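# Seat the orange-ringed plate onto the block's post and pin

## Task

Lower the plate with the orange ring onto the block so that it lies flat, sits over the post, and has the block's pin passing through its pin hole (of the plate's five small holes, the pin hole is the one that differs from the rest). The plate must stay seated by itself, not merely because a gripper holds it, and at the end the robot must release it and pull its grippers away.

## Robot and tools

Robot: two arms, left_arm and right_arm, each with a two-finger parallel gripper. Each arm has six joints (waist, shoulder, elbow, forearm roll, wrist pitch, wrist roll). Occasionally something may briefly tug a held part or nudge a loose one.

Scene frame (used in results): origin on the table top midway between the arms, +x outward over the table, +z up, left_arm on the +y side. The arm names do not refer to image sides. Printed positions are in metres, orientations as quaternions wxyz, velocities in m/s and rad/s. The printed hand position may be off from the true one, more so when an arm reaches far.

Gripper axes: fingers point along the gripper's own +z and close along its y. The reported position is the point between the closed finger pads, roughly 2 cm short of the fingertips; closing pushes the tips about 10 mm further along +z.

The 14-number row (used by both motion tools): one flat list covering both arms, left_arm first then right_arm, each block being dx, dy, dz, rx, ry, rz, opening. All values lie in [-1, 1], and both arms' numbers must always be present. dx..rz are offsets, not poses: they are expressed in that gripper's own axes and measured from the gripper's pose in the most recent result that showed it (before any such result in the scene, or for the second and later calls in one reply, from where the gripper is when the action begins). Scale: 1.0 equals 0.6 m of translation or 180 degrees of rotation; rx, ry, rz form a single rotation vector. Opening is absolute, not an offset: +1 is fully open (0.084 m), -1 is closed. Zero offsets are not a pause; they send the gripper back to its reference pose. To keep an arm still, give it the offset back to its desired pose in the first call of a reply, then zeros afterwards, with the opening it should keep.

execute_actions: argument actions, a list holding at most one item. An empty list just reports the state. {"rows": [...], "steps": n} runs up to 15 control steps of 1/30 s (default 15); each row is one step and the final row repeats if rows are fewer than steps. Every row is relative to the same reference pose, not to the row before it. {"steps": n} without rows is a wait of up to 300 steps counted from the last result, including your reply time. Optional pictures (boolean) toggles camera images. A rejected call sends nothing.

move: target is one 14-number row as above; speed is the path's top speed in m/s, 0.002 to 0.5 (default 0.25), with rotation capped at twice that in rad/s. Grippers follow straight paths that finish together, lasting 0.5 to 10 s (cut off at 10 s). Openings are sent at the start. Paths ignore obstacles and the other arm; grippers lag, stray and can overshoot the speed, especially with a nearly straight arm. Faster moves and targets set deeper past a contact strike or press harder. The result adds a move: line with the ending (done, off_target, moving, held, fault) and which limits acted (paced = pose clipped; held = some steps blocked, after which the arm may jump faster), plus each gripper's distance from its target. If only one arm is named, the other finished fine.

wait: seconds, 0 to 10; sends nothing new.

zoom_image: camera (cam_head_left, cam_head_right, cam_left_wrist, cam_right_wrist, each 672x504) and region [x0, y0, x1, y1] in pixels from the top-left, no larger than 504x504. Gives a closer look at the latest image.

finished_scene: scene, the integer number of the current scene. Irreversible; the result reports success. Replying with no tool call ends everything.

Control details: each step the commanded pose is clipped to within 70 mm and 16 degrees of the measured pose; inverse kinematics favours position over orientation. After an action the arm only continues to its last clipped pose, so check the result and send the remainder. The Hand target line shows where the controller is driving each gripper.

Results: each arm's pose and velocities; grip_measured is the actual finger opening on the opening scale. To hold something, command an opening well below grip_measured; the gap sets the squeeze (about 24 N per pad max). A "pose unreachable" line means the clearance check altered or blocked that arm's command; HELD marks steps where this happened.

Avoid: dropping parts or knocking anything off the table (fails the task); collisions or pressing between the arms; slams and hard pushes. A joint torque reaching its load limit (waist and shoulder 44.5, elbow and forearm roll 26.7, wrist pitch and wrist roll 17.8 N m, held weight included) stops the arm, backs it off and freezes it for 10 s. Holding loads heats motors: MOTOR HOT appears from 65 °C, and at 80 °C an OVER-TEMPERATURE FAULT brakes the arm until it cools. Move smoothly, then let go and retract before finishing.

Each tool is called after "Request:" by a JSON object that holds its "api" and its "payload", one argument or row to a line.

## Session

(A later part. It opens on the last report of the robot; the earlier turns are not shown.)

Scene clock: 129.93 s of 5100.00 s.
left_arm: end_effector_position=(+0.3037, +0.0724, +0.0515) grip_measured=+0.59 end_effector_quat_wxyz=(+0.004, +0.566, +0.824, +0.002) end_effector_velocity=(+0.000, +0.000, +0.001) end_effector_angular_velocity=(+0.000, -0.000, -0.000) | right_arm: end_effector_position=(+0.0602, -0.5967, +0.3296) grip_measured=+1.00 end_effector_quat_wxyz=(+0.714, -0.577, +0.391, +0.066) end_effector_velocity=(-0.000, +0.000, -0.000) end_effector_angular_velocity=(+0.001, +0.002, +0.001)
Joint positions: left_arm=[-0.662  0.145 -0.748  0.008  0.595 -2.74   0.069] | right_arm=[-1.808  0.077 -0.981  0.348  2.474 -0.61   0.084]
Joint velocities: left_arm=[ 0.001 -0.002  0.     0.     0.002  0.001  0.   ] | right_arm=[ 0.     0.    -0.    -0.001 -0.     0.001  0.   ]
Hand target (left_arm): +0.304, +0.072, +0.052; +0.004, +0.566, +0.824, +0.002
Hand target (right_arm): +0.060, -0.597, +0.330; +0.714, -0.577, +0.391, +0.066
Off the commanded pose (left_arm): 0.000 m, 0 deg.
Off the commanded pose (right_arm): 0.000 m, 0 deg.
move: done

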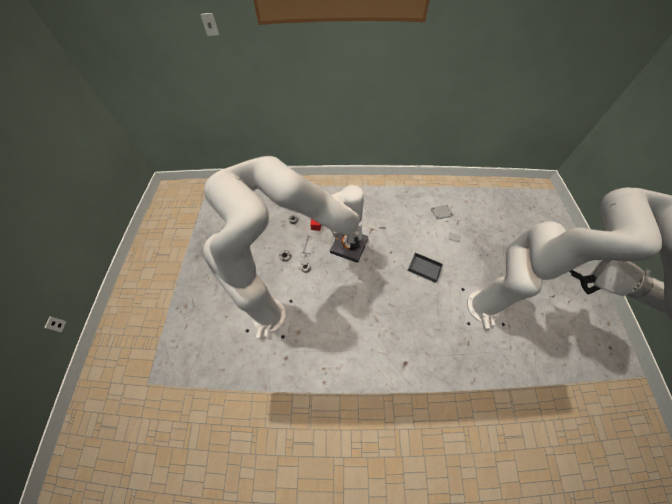

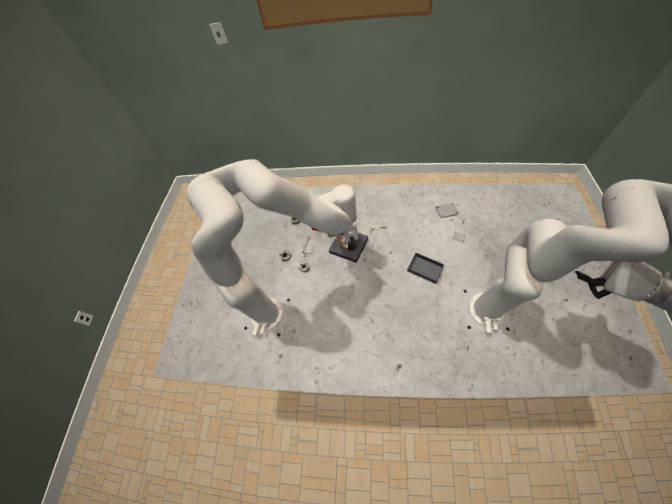

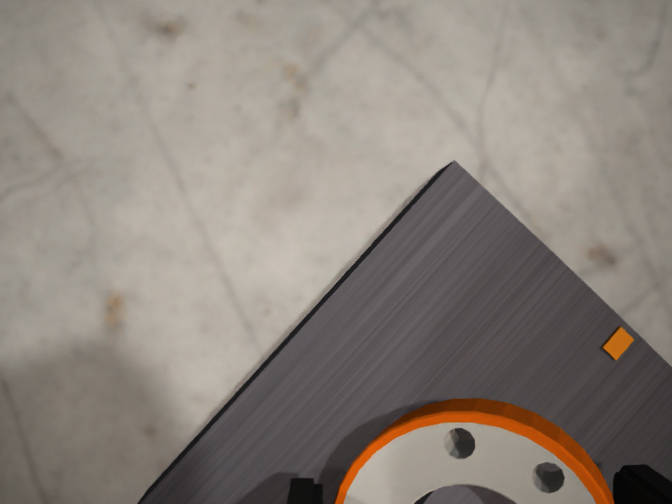

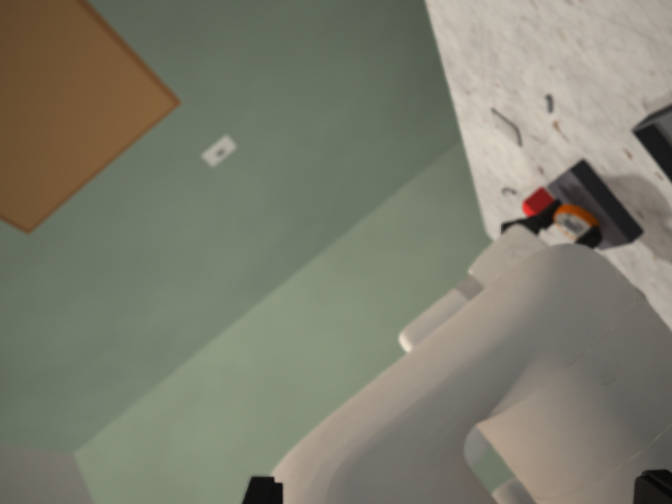

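Request:
{"api": "move", "payload": {
  "target": [0, 0, -0.05, 0, 0, 0, 1, 0, 0, 0, 0, 0, 0, 1],
  "speed": 0.05
}}

Request:
{"api": "move", "payload": {
  "target": [-0.08, 0.04, -0.08, 0, 0, 0, 1, 0, 0, 0, 0, 0, 0, 1],
  "speed": 0.15
}}

Scene clock: 133.83 s of 5100.00 s.
left_arm: end_effector_position=(+0.3033, +0.0726, +0.0812) grip_measured=+1.00 end_effector_quat_wxyz=(+0.004, +0.566, +0.824, +0.002) end_effector_velocity=(+0.000, +0.000, +0.002) end_effector_angular_velocity=(+0.001, +0.000, +0.001) | right_arm: end_effector_position=(+0.0602, -0.5967, +0.3296) grip_measured=+1.00 end_effector_quat_wxyz=(+0.714, -0.577, +0.391, +0.066) end_effector_velocity=(-0.000, +0.000, -0.000) end_effector_angular_velocity=(+0.000, +0.002, +0.002)
Joint positions: left_arm=[-0.663  0.072 -0.762  0.007  0.683 -2.739  0.084] | right_arm=[-1.808  0.077 -0.981  0.348  2.474 -0.61   0.084]
Joint velocities: left_arm=[ 0.001 -0.004 -0.002  0.001  0.007  0.    -0.   ] | right_arm=[ 0.001  0.    -0.    -0.002 -0.    -0.     0.   ]
Hand target (left_arm): +0.303, +0.072, +0.082; +0.004, +0.566, +0.824, +0.001
Hand target (right_arm): +0.060, -0.597, +0.330; +0.714, -0.577, +0.391, +0.066
Off the commanded pose (left_arm): 0.000 m, 0 deg.
Off the commanded pose (right_arm): 0.000 m, 0 deg.
move: done

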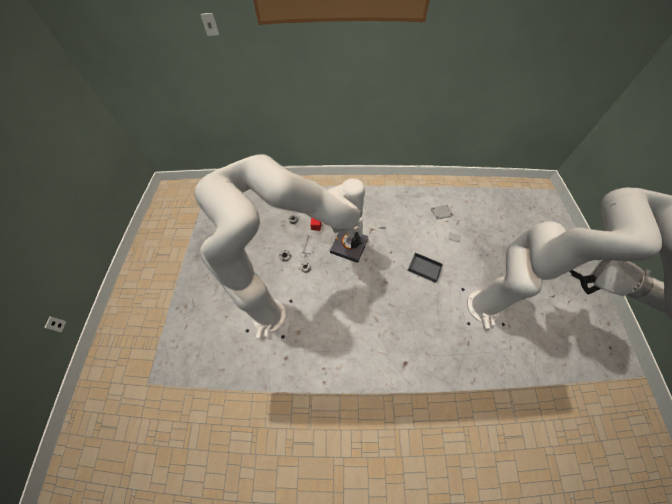

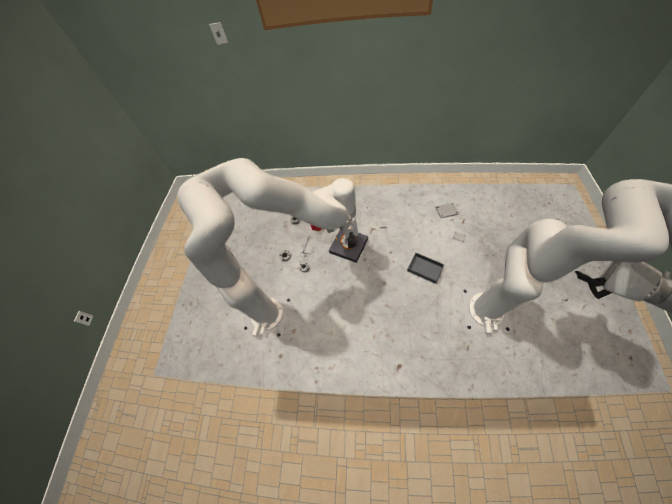

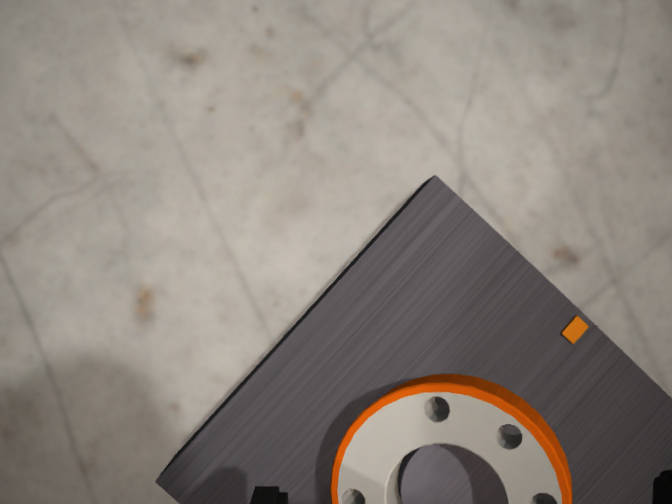

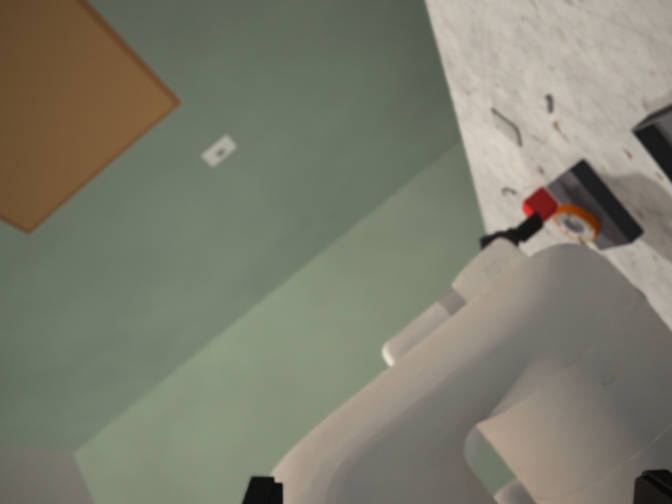

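Scene clock: 134.70 s of 5100.00 s.
left_arm: end_effector_position=(+0.3420, +0.0371, +0.1289) grip_measured=+1.00 end_effector_quat_wxyz=(+0.004, +0.566, +0.824, +0.002) end_effector_velocity=(+0.003, -0.004, +0.005) end_effector_angular_velocity=(-0.001, -0.002, -0.002) | right_arm: end_effector_position=(+0.0602, -0.5967, +0.3296) grip_measured=+1.00 end_effector_quat_wxyz=(+0.714, -0.577, +0.391, +0.066) end_effector_velocity=(+0.000, +0.000, +0.000) end_effector_angular_velocity=(+0.000, +0.000, +0.004)
Joint positions: left_arm=[-0.657  0.14  -1.01   0.006  0.864 -2.732  0.084] | right_arm=[-1.808  0.077 -0.981  0.348  2.474 -0.61   0.084]
Joint velocities: left_arm=[-0.     0.006 -0.023  0.001  0.015  0.001  0.   ] | right_arm=[ 0.003 -0.    -0.    -0.001  0.    -0.001 -0.   ]
Hand target (left_arm): +0.343, +0.037, +0.130; +0.004, +0.566, +0.824, +0.002
Hand target (right_arm): +0.060, -0.597, +0.330; +0.714, -0.577, +0.391, +0.066
Off the commanded pose (left_arm): 0.001 m, 0 deg.
Off the commanded pose (right_arm): 0.000 m, 0 deg.
move: done

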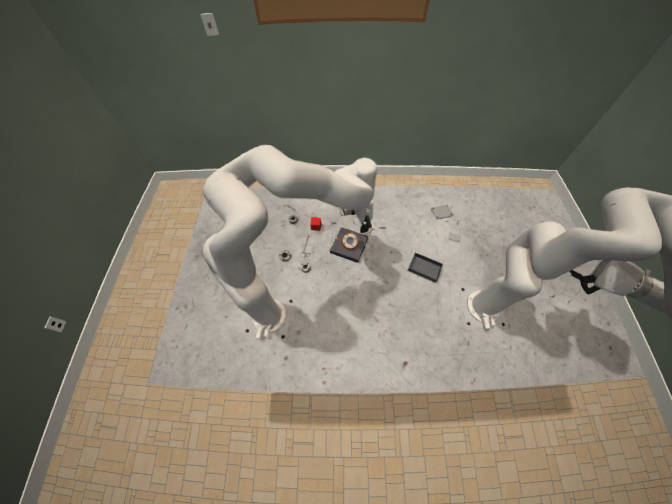

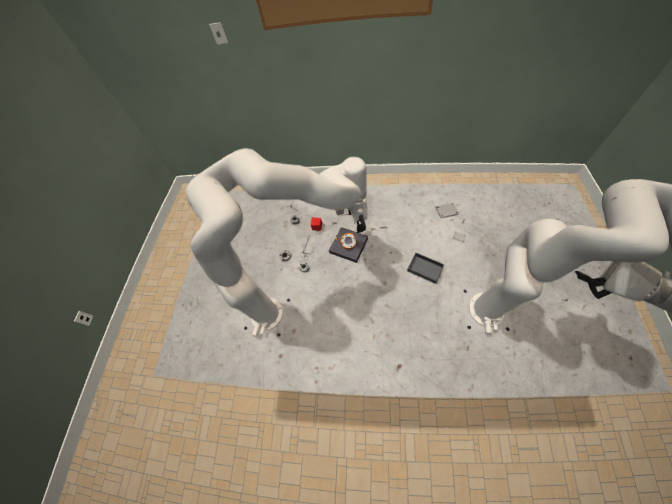

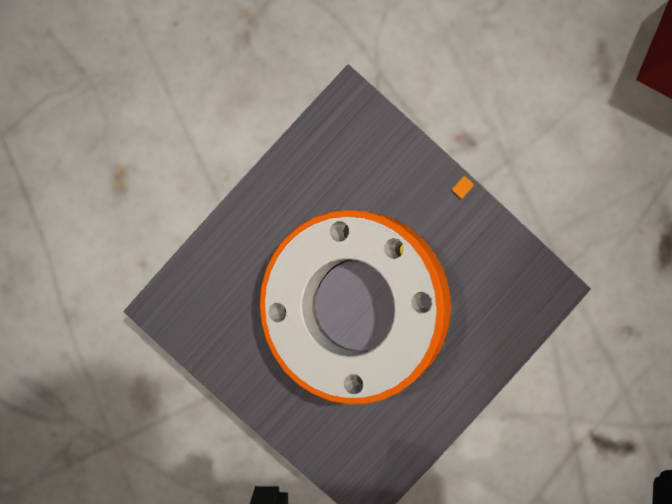

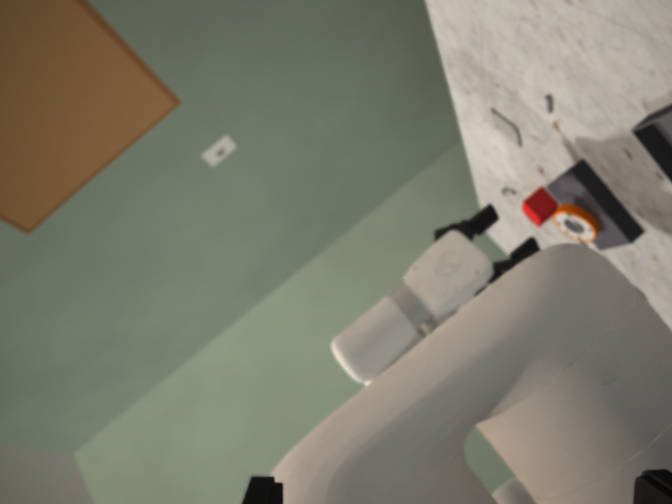

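Request:
{"api": "move", "payload": {
  "target": [0.0783, 0.0045, 0.072, 0, 0, 0, -1, 0, 0, 0, 0, 0, 0, 1],
  "speed": 0.1
}}

Request:
{"api": "move", "payload": {
  "target": [0, 0.0015, 0.03, 0, 0, 0, -1, 0, 0, 0, 0, 0, 0, 1],
  "speed": 0.01
}}

Scene clock: 155.50 s of 5100.00 s.
left_arm: end_effector_position=(+0.3282, +0.0814, +0.0860) grip_measured=-1.00 end_effector_quat_wxyz=(+0.004, +0.566, +0.824, +0.002) end_effector_velocity=(-0.001, +0.002, -0.002) end_effector_angular_velocity=(-0.001, -0.002, -0.001) | right_arm: end_effector_position=(+0.0602, -0.5967, +0.3296) grip_measured=+1.00 end_effector_quat_wxyz=(+0.714, -0.577, +0.391, +0.066) end_effector_velocity=(+0.000, -0.000, +0.000) end_effector_angular_velocity=(-0.000, -0.002, -0.001)
Joint positions: left_arm=[-0.608  0.097 -0.811  0.006  0.707 -2.684  0.   ] | right_arm=[-1.808  0.077 -0.981  0.348  2.474 -0.61   0.084]
Joint velocities: left_arm=[ 0.002 -0.003  0.01   0.001 -0.01   0.002  0.   ] | right_arm=[-0.     0.     0.     0.002  0.    -0.001 -0.   ]
Hand target (left_arm): +0.328, +0.082, +0.086; +0.004, +0.566, +0.824, +0.002
Hand target (right_arm): +0.060, -0.597, +0.330; +0.714, -0.577, +0.391, +0.066
Off the commanded pose (left_arm): 0.001 m, 0 deg.
Off the commanded pose (right_arm): 0.000 m, 0 deg.
After step 90, 16.80 s passed at rest.
move: done

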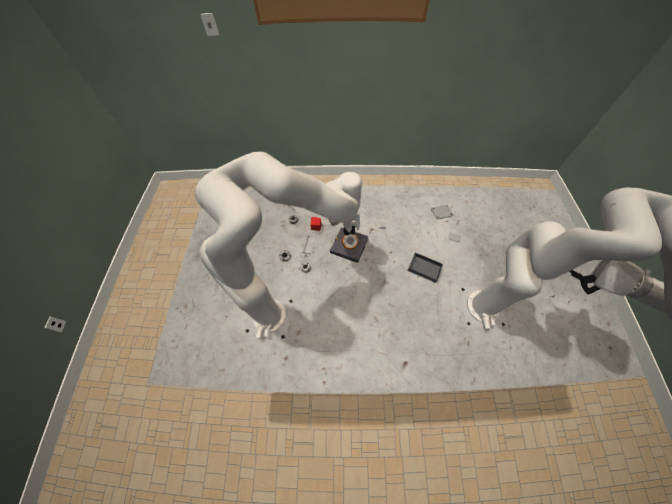

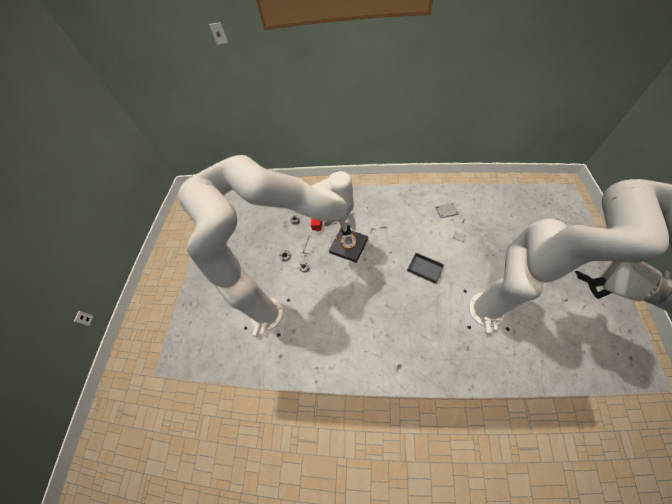

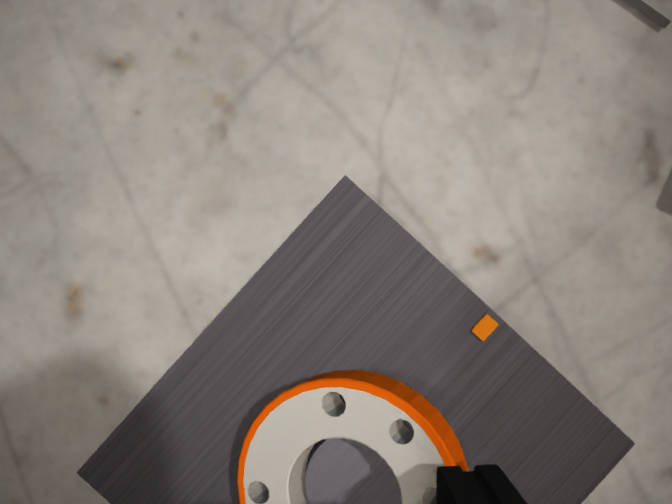

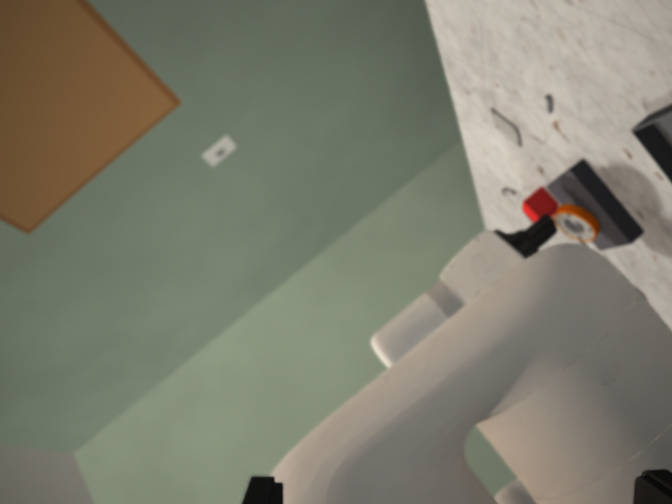

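Scene clock: 157.53 s of 5100.00 s.
left_arm: end_effector_position=(+0.3290, +0.0817, +0.0679) grip_measured=-1.00 end_effector_quat_wxyz=(+0.004, +0.566, +0.824, +0.002) end_effector_velocity=(+0.002, -0.001, +0.002) end_effector_angular_velocity=(-0.004, -0.006, -0.002) | right_arm: end_effector_position=(+0.0602, -0.5967, +0.3296) grip_measured=+1.00 end_effector_quat_wxyz=(+0.714, -0.577, +0.391, +0.066) end_effector_velocity=(-0.000, +0.000, -0.000) end_effector_angular_velocity=(+0.000, +0.002, +0.001)
Joint positions: left_arm=[-0.606  0.139 -0.801  0.007  0.655 -2.683  0.   ] | right_arm=[-1.808  0.077 -0.981  0.348  2.474 -0.61   0.084]
Joint velocities: left_arm=[ 0.    -0.001 -0.003  0.002 -0.004  0.     0.   ] | right_arm=[ 0.     0.    -0.    -0.002 -0.     0.001 -0.   ]
Hand target (left_arm): +0.329, +0.082, +0.068; +0.004, +0.566, +0.824, +0.002
Hand target (right_arm): +0.060, -0.597, +0.330; +0.714, -0.577, +0.391, +0.066
Off the commanded pose (left_arm): 0.000 m, 0 deg.
Off the commanded pose (right_arm): 0.000 m, 0 deg.
move: done

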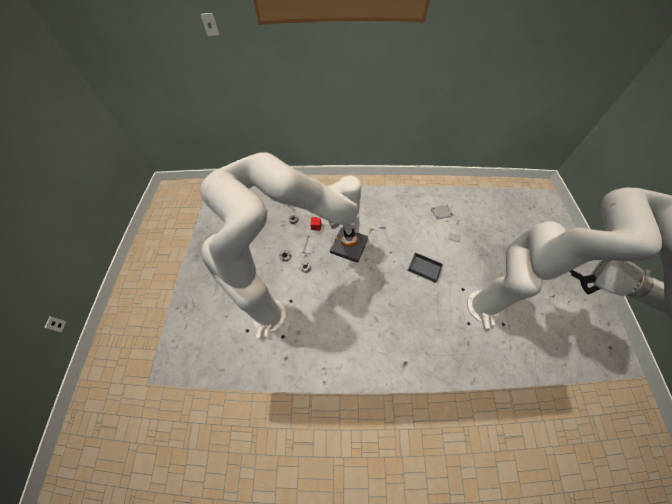

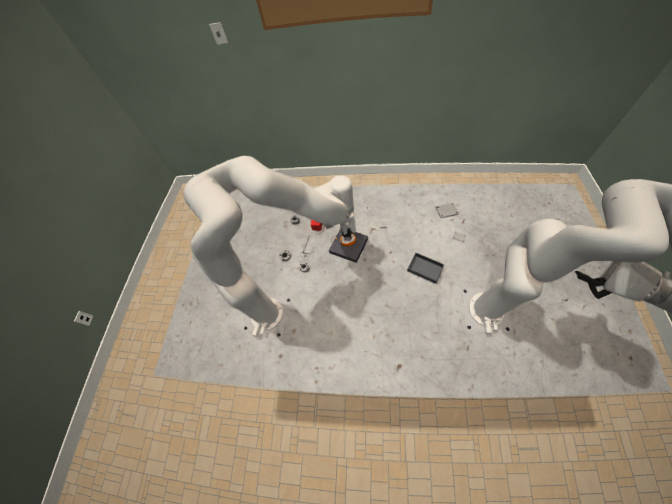

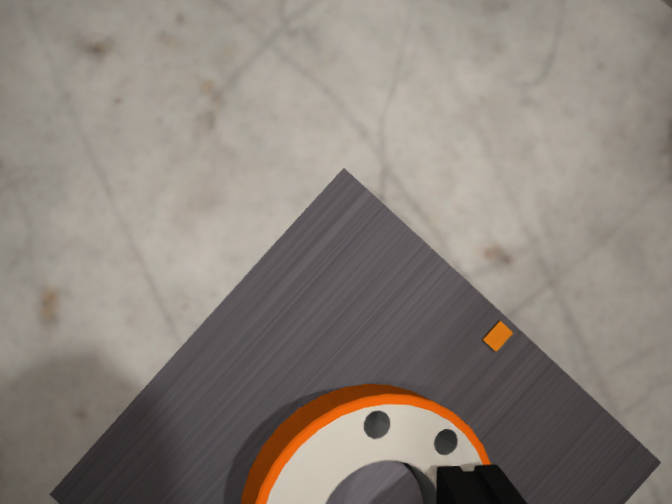

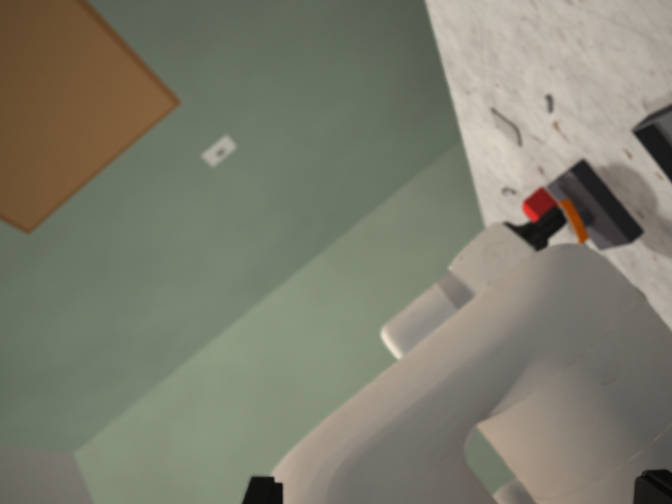

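Request:
{"api": "move", "payload": {
  "target": [0, 0, -0.04, 0, 0, 0, 0, 0, 0, 0, 0, 0, 0, 1],
  "speed": 0.05
}}

Request:
{"api": "move", "payload": {
  "target": [0.0008, -0.0443, 0, 0, 0, 0, 0, 0, 0, 0, 0, 0, 0, 1],
  "speed": 0.05
}}

Request:
{"api": "move", "payload": {
  "target": [0, 0, 0.04, 0, 0, 0, 0, 0, 0, 0, 0, 0, 0, 1],
  "speed": 0.008
}}

Scene clock: 167.20 s of 5100.00 s.
left_arm: end_effector_position=(+0.3287, +0.0819, +0.0915) grip_measured=-0.01 end_effector_quat_wxyz=(+0.003, +0.566, +0.824, +0.002) end_effector_velocity=(+0.000, -0.000, +0.002) end_effector_angular_velocity=(+0.000, +0.000, +0.001) | right_arm: end_effector_position=(+0.0602, -0.5967, +0.3296) grip_measured=+1.00 end_effector_quat_wxyz=(+0.714, -0.577, +0.391, +0.066) end_effector_velocity=(-0.000, +0.000, -0.000) end_effector_angular_velocity=(-0.000, +0.001, +0.000)
Joint positions: left_arm=[-0.607  0.085 -0.816  0.006  0.724 -2.682  0.044] | right_arm=[-1.808  0.077 -0.981  0.348  2.474 -0.61   0.084]
Joint velocities: left_arm=[-0.    -0.003 -0.002 -0.     0.006 -0.    -0.   ] | right_arm=[ 0.     0.    -0.    -0.001 -0.001  0.     0.   ]
Hand target (left_arm): +0.329, +0.082, +0.092; +0.004, +0.566, +0.824, +0.002
Hand target (right_arm): +0.060, -0.597, +0.330; +0.714, -0.577, +0.391, +0.066
Off the commanded pose (left_arm): 0.000 m, 0 deg.
Off the commanded pose (right_arm): 0.000 m, 0 deg.
After step 90, 5.87 s passed at rest.
move: done

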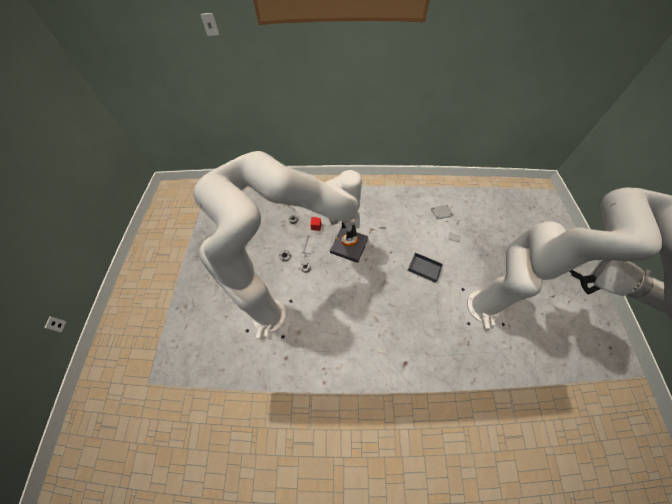

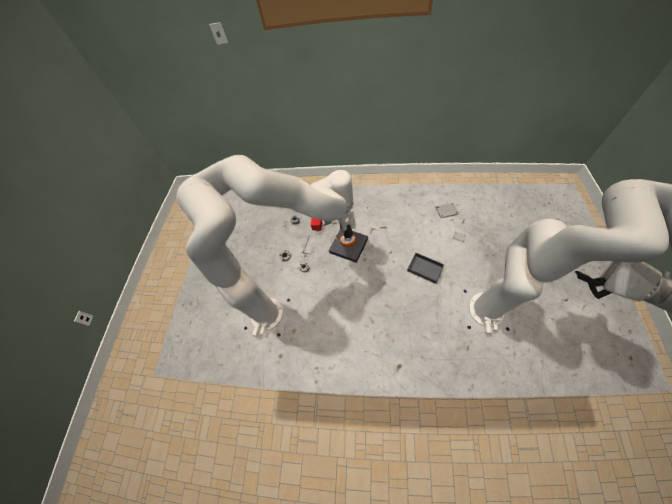

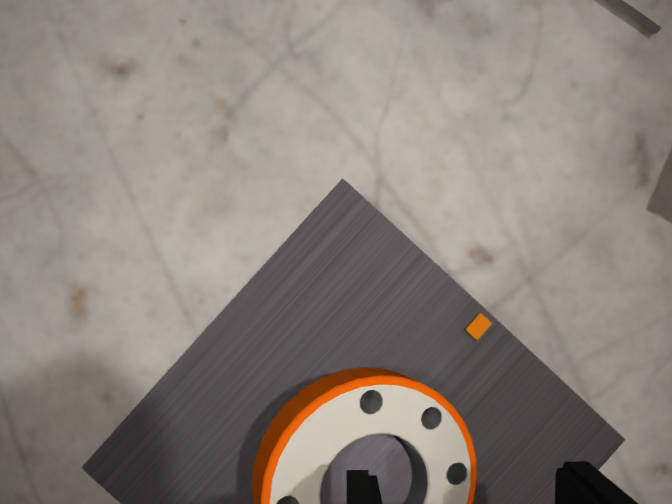

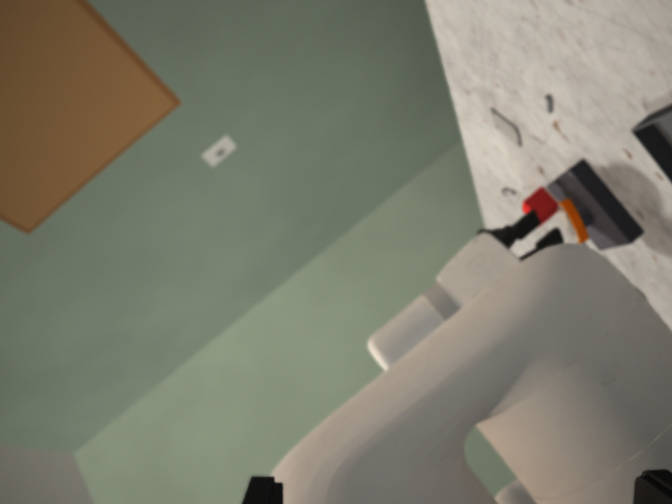

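Scene clock: 168.07 s of 5100.00 s.
left_arm: end_effector_position=(+0.3040, +0.0728, +0.0914) grip_measured=-0.01 end_effector_quat_wxyz=(+0.003, +0.566, +0.824, +0.002) end_effector_velocity=(-0.002, -0.001, -0.001) end_effector_angular_velocity=(+0.000, +0.001, +0.002) | right_arm: end_effector_position=(+0.0602, -0.5967, +0.3296) grip_measured=+1.00 end_effector_quat_wxyz=(+0.714, -0.577, +0.391, +0.066) end_effector_velocity=(-0.000, +0.000, -0.000) end_effector_angular_velocity=(+0.000, +0.000, +0.001)
Joint positions: left_arm=[-0.661  0.051 -0.772  0.007  0.715 -2.737  0.044] | right_arm=[-1.808  0.077 -0.981  0.348  2.474 -0.61   0.084]
Joint velocities: left_arm=[-0.003 -0.001  0.002 -0.001 -0.    -0.005 -0.   ] | right_arm=[-0.     0.     0.    -0.001 -0.    -0.     0.   ]
Hand target (left_arm): +0.304, +0.073, +0.091; +0.003, +0.566, +0.824, +0.002
Hand target (right_arm): +0.060, -0.597, +0.330; +0.714, -0.577, +0.391, +0.066
Off the commanded pose (left_arm): 0.000 m, 0 deg.
Off the commanded pose (right_arm): 0.000 m, 0 deg.
move: done

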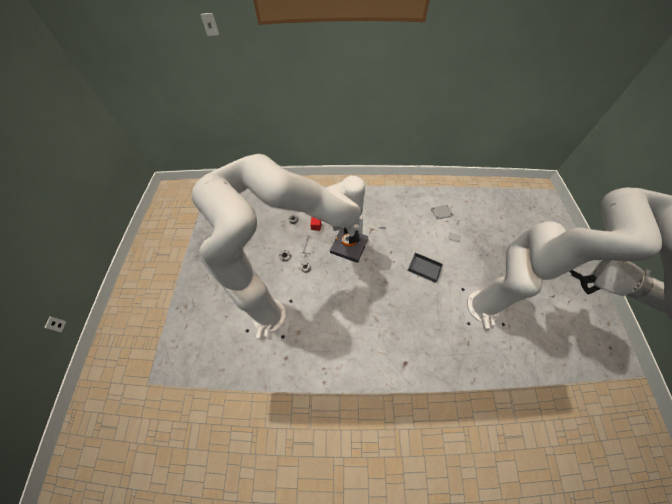

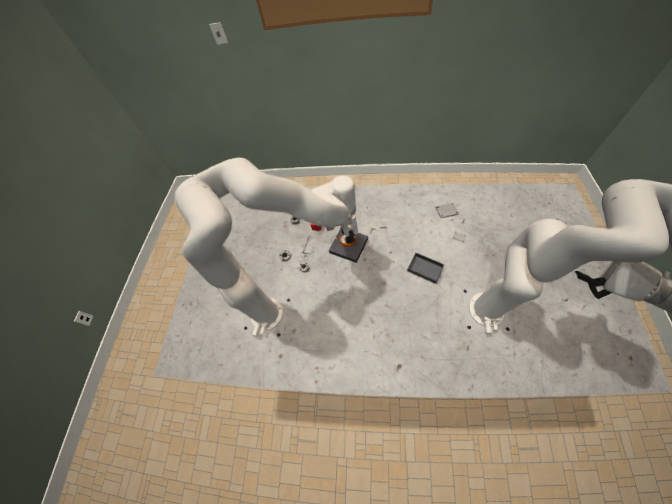

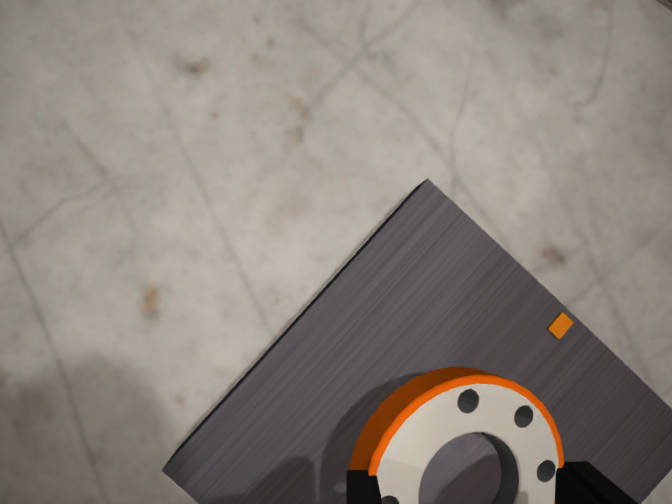

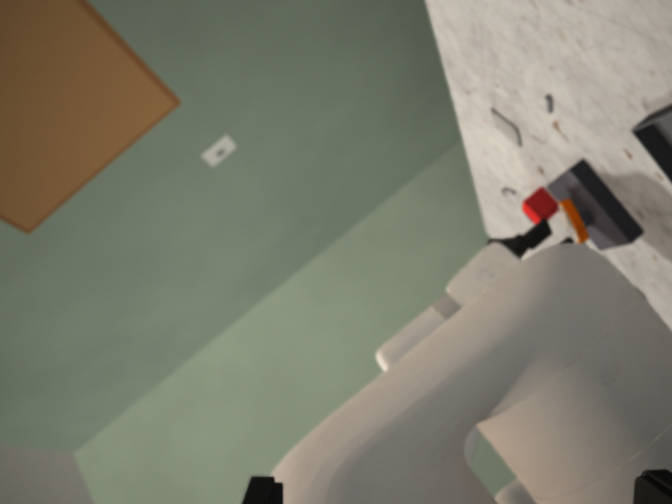

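Scene clock: 171.30 s of 5100.00 s.
left_arm: end_effector_position=(+0.3061, +0.0709, +0.0714) grip_measured=+0.00 end_effector_quat_wxyz=(+0.008, +0.566, +0.824, +0.001) end_effector_velocity=(-0.001, +0.001, -0.001) end_effector_angular_velocity=(-0.004, -0.003, +0.001) | right_arm: end_effector_position=(+0.0602, -0.5967, +0.3296) grip_measured=+1.00 end_effector_quat_wxyz=(+0.714, -0.577, +0.391, +0.066) end_effector_velocity=(+0.000, +0.000, +0.000) end_effector_angular_velocity=(+0.000, -0.001, -0.000)
Joint positions: left_arm=[-0.661  0.1   -0.76   0.008  0.645 -2.738  0.044] | right_arm=[-1.808  0.077 -0.981  0.348  2.474 -0.61   0.084]
Joint velocities: left_arm=[ 0.    -0.005  0.011 -0.    -0.012 -0.001 -0.   ] | right_arm=[-0.     0.     0.     0.     0.001 -0.     0.   ]
Hand target (left_arm): +0.304, +0.073, +0.067; +0.003, +0.566, +0.824, +0.002
Hand target (right_arm): +0.060, -0.597, +0.330; +0.714, -0.577, +0.391, +0.066
Off the commanded pose (left_arm): 0.005 m, 1 deg.
Off the commanded pose (right_arm): 0.000 m, 0 deg.
move: off_target (left_arm)

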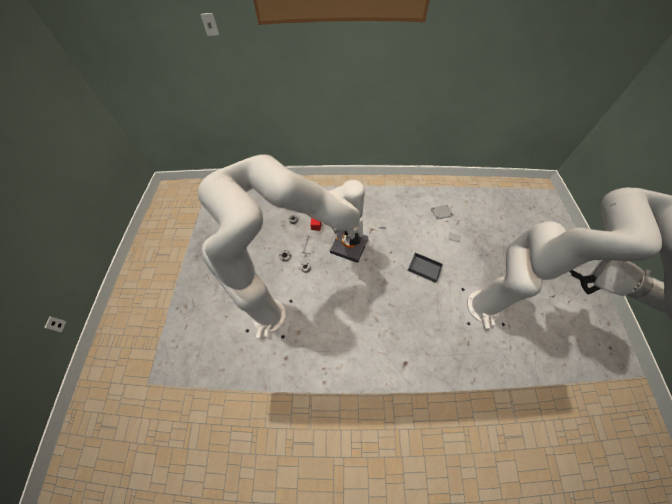

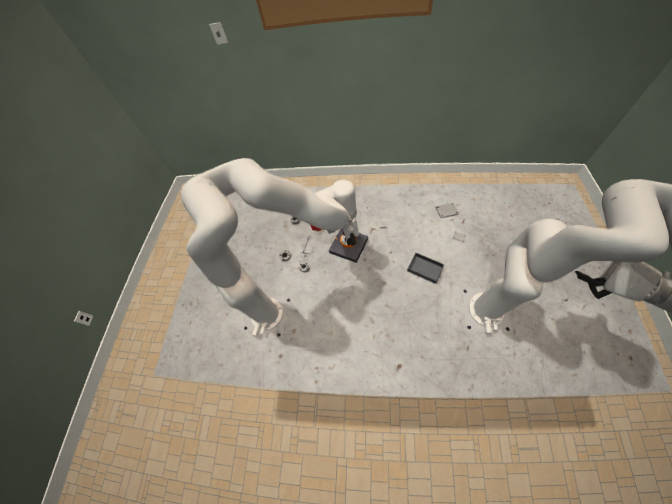

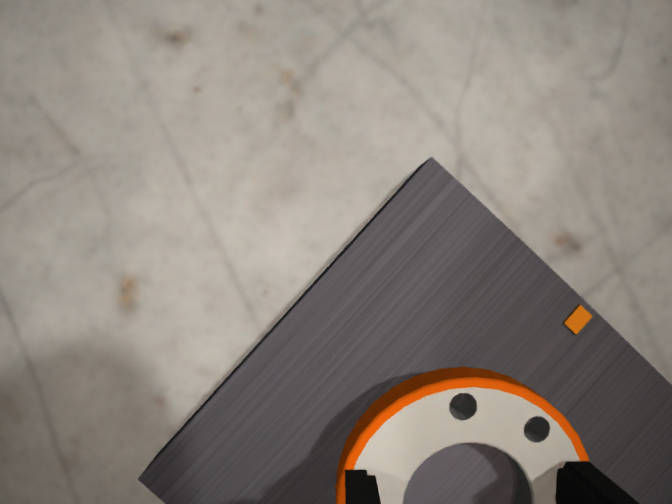

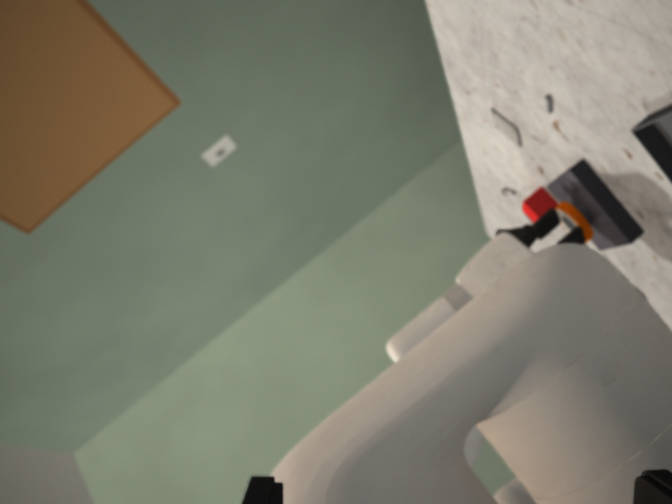

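Request:
{"api": "move", "payload": {
  "target": [0, -0.0025, 0.002, 0, 0, 0, 0, 0, 0, 0, 0, 0, 0, 1],
  "speed": 0.003
}}

Request:
{"api": "zoom_image", "payload": {
  "camera": "cam_left_wrist",
  "region": [300, 300, 672, 504]
}}

Scene clock: 176.97 s of 5100.00 s.
left_arm: end_effector_position=(+0.3056, +0.0700, +0.0717) grip_measured=-0.01 end_effector_quat_wxyz=(+0.010, +0.566, +0.824, +0.000) end_effector_velocity=(-0.001, -0.009, -0.001) end_effector_angular_velocity=(-0.012, -0.008, -0.008) | right_arm: end_effector_position=(+0.0602, -0.5967, +0.3296) grip_measured=+1.00 end_effector_quat_wxyz=(+0.714, -0.577, +0.391, +0.066) end_effector_velocity=(+0.000, +0.000, -0.000) end_effector_angular_velocity=(+0.002, +0.001, +0.002)
Joint positions: left_arm=[-0.663  0.098 -0.758  0.008  0.64  -2.741  0.044] | right_arm=[-1.808  0.077 -0.981  0.348  2.474 -0.61   0.084]
Joint velocities: left_arm=[-0.015  0.012 -0.007 -0.005 -0.019 -0.003 -0.002] | right_arm=[ 0.002  0.     0.001 -0.001  0.     0.     0.   ]
Hand target (left_arm): +0.305, +0.070, +0.070; +0.008, +0.566, +0.824, +0.001
Hand target (right_arm): +0.060, -0.597, +0.330; +0.714, -0.577, +0.391, +0.066
Off the commanded pose (left_arm): 0.002 m, 0 deg.
Off the commanded pose (right_arm): 0.000 m, 0 deg.
After step 90, 1.83 s passed at rest.
move: done

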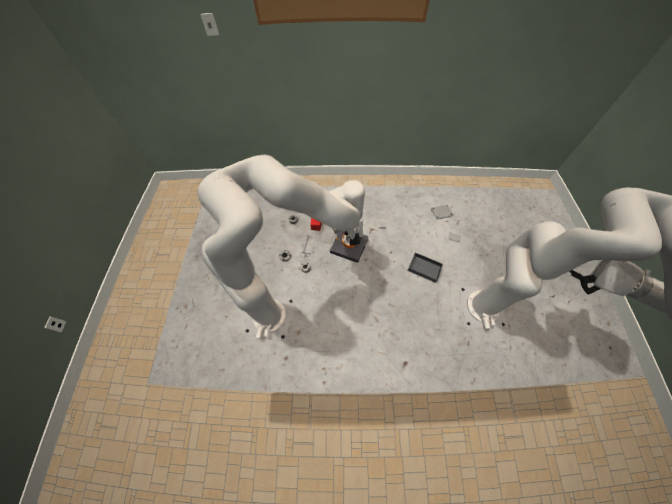

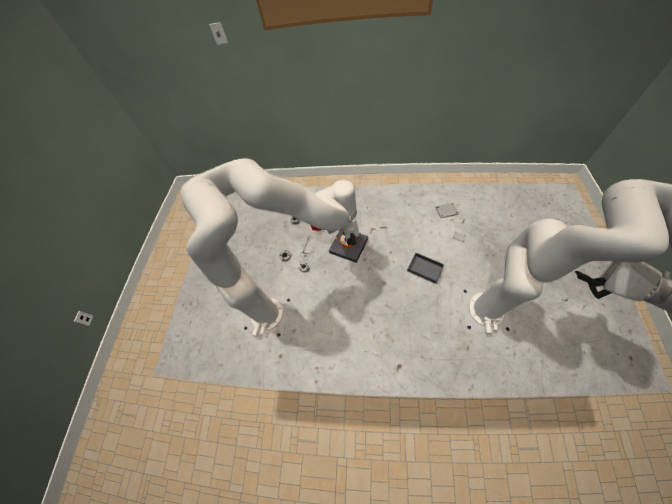

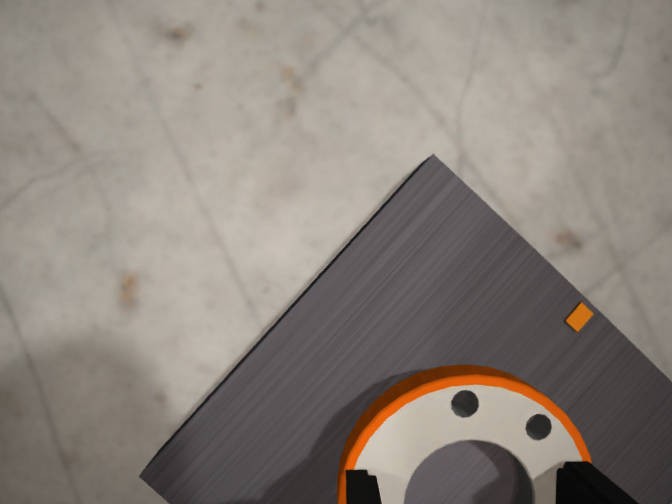

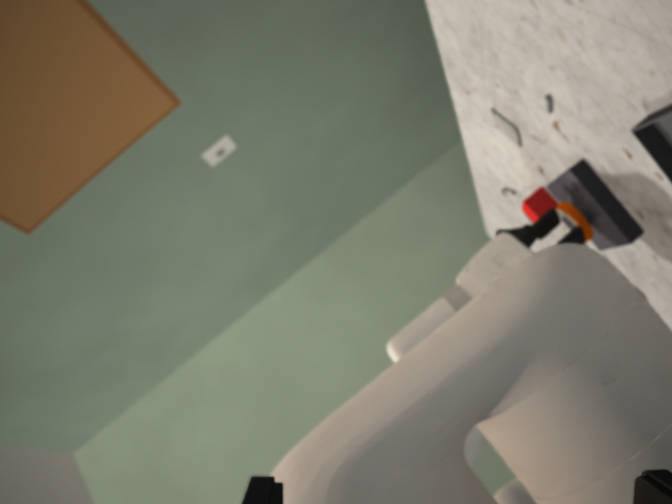

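Region (300, 300, 672, 504) of cam_left_wrist's 672x504 image, scaled by 1.355, with more detail than that image has; it fills the top 276 rows of this view, and the rest is white.

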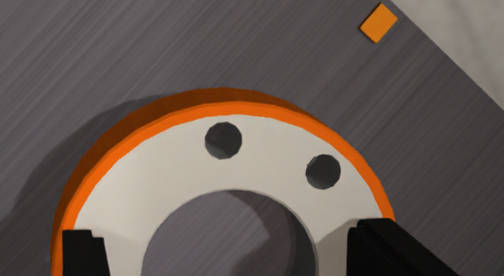

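Request:
{"api": "move", "payload": {
  "target": [0.005, 0.0129, -0.035, 0.037, 0.0052, 0, 0.27, 0, 0, 0, 0, 0, 0, 1],
  "speed": 0.03
}}

Scene clock: 205.87 s of 5100.00 s.
left_arm: end_effector_position=(+0.3113, +0.0757, +0.0927) grip_measured=+0.26 end_effector_quat_wxyz=(-0.029, +0.566, +0.823, -0.043) end_effector_velocity=(-0.001, +0.000, +0.000) end_effector_angular_velocity=(+0.000, +0.009, -0.002) | right_arm: end_effector_position=(+0.0602, -0.5967, +0.3296) grip_measured=+1.00 end_effector_quat_wxyz=(+0.714, -0.577, +0.391, +0.066) end_effector_velocity=(+0.000, -0.000, +0.000) end_effector_angular_velocity=(-0.000, -0.000, +0.000)
Joint positions: left_arm=[-0.605  0.091 -0.838 -0.13   0.798 -2.583  0.055] | right_arm=[-1.808  0.077 -0.981  0.348  2.474 -0.61   0.084]
Joint velocities: left_arm=[ 0.002  0.001 -0.004 -0.007  0.01   0.007 -0.   ] | right_arm=[ 0.001  0.    -0.     0.001  0.     0.001 -0.   ]
Hand target (left_arm): +0.311, +0.076, +0.093; -0.029, +0.566, +0.823, -0.043
Hand target (right_arm): +0.060, -0.597, +0.330; +0.714, -0.577, +0.391, +0.066
Off the commanded pose (left_arm): 0.000 m, 0 deg.
Off the commanded pose (right_arm): 0.000 m, 0 deg.
After step 90, 23.73 s passed at rest.
move: done

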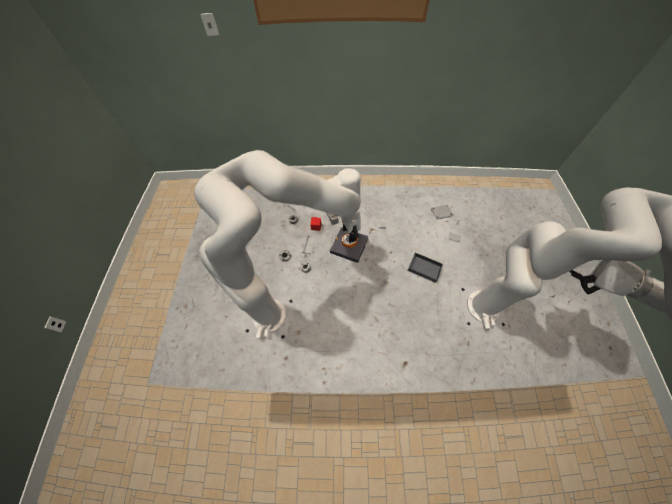

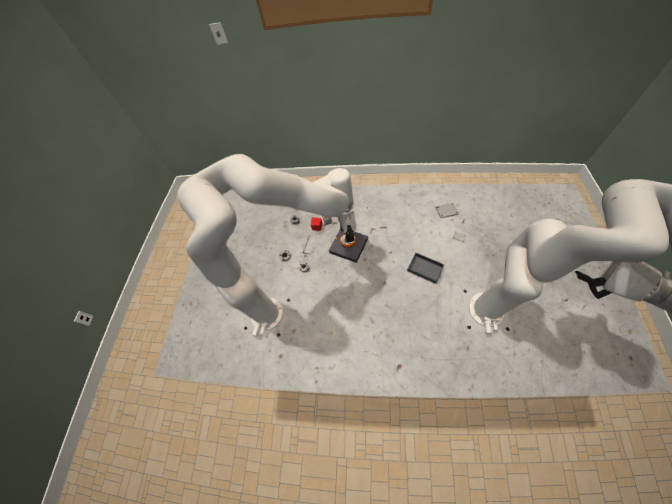

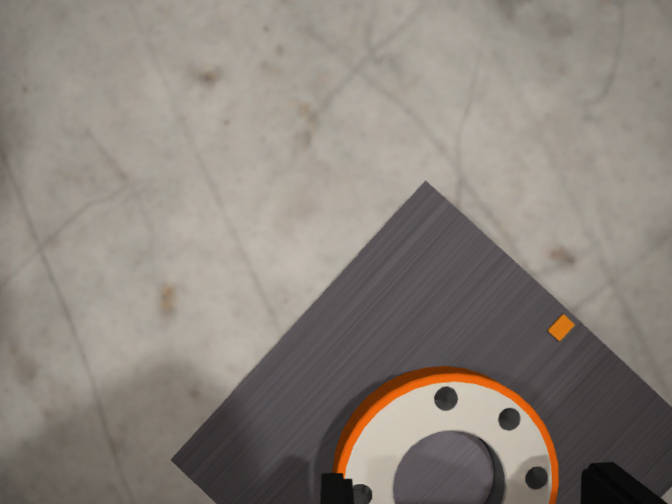

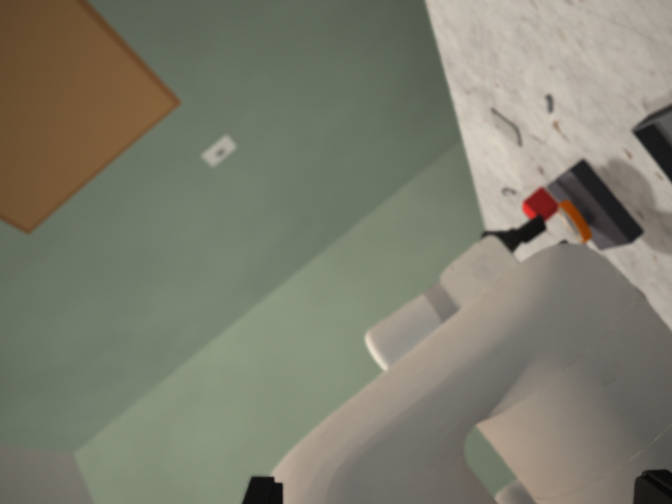

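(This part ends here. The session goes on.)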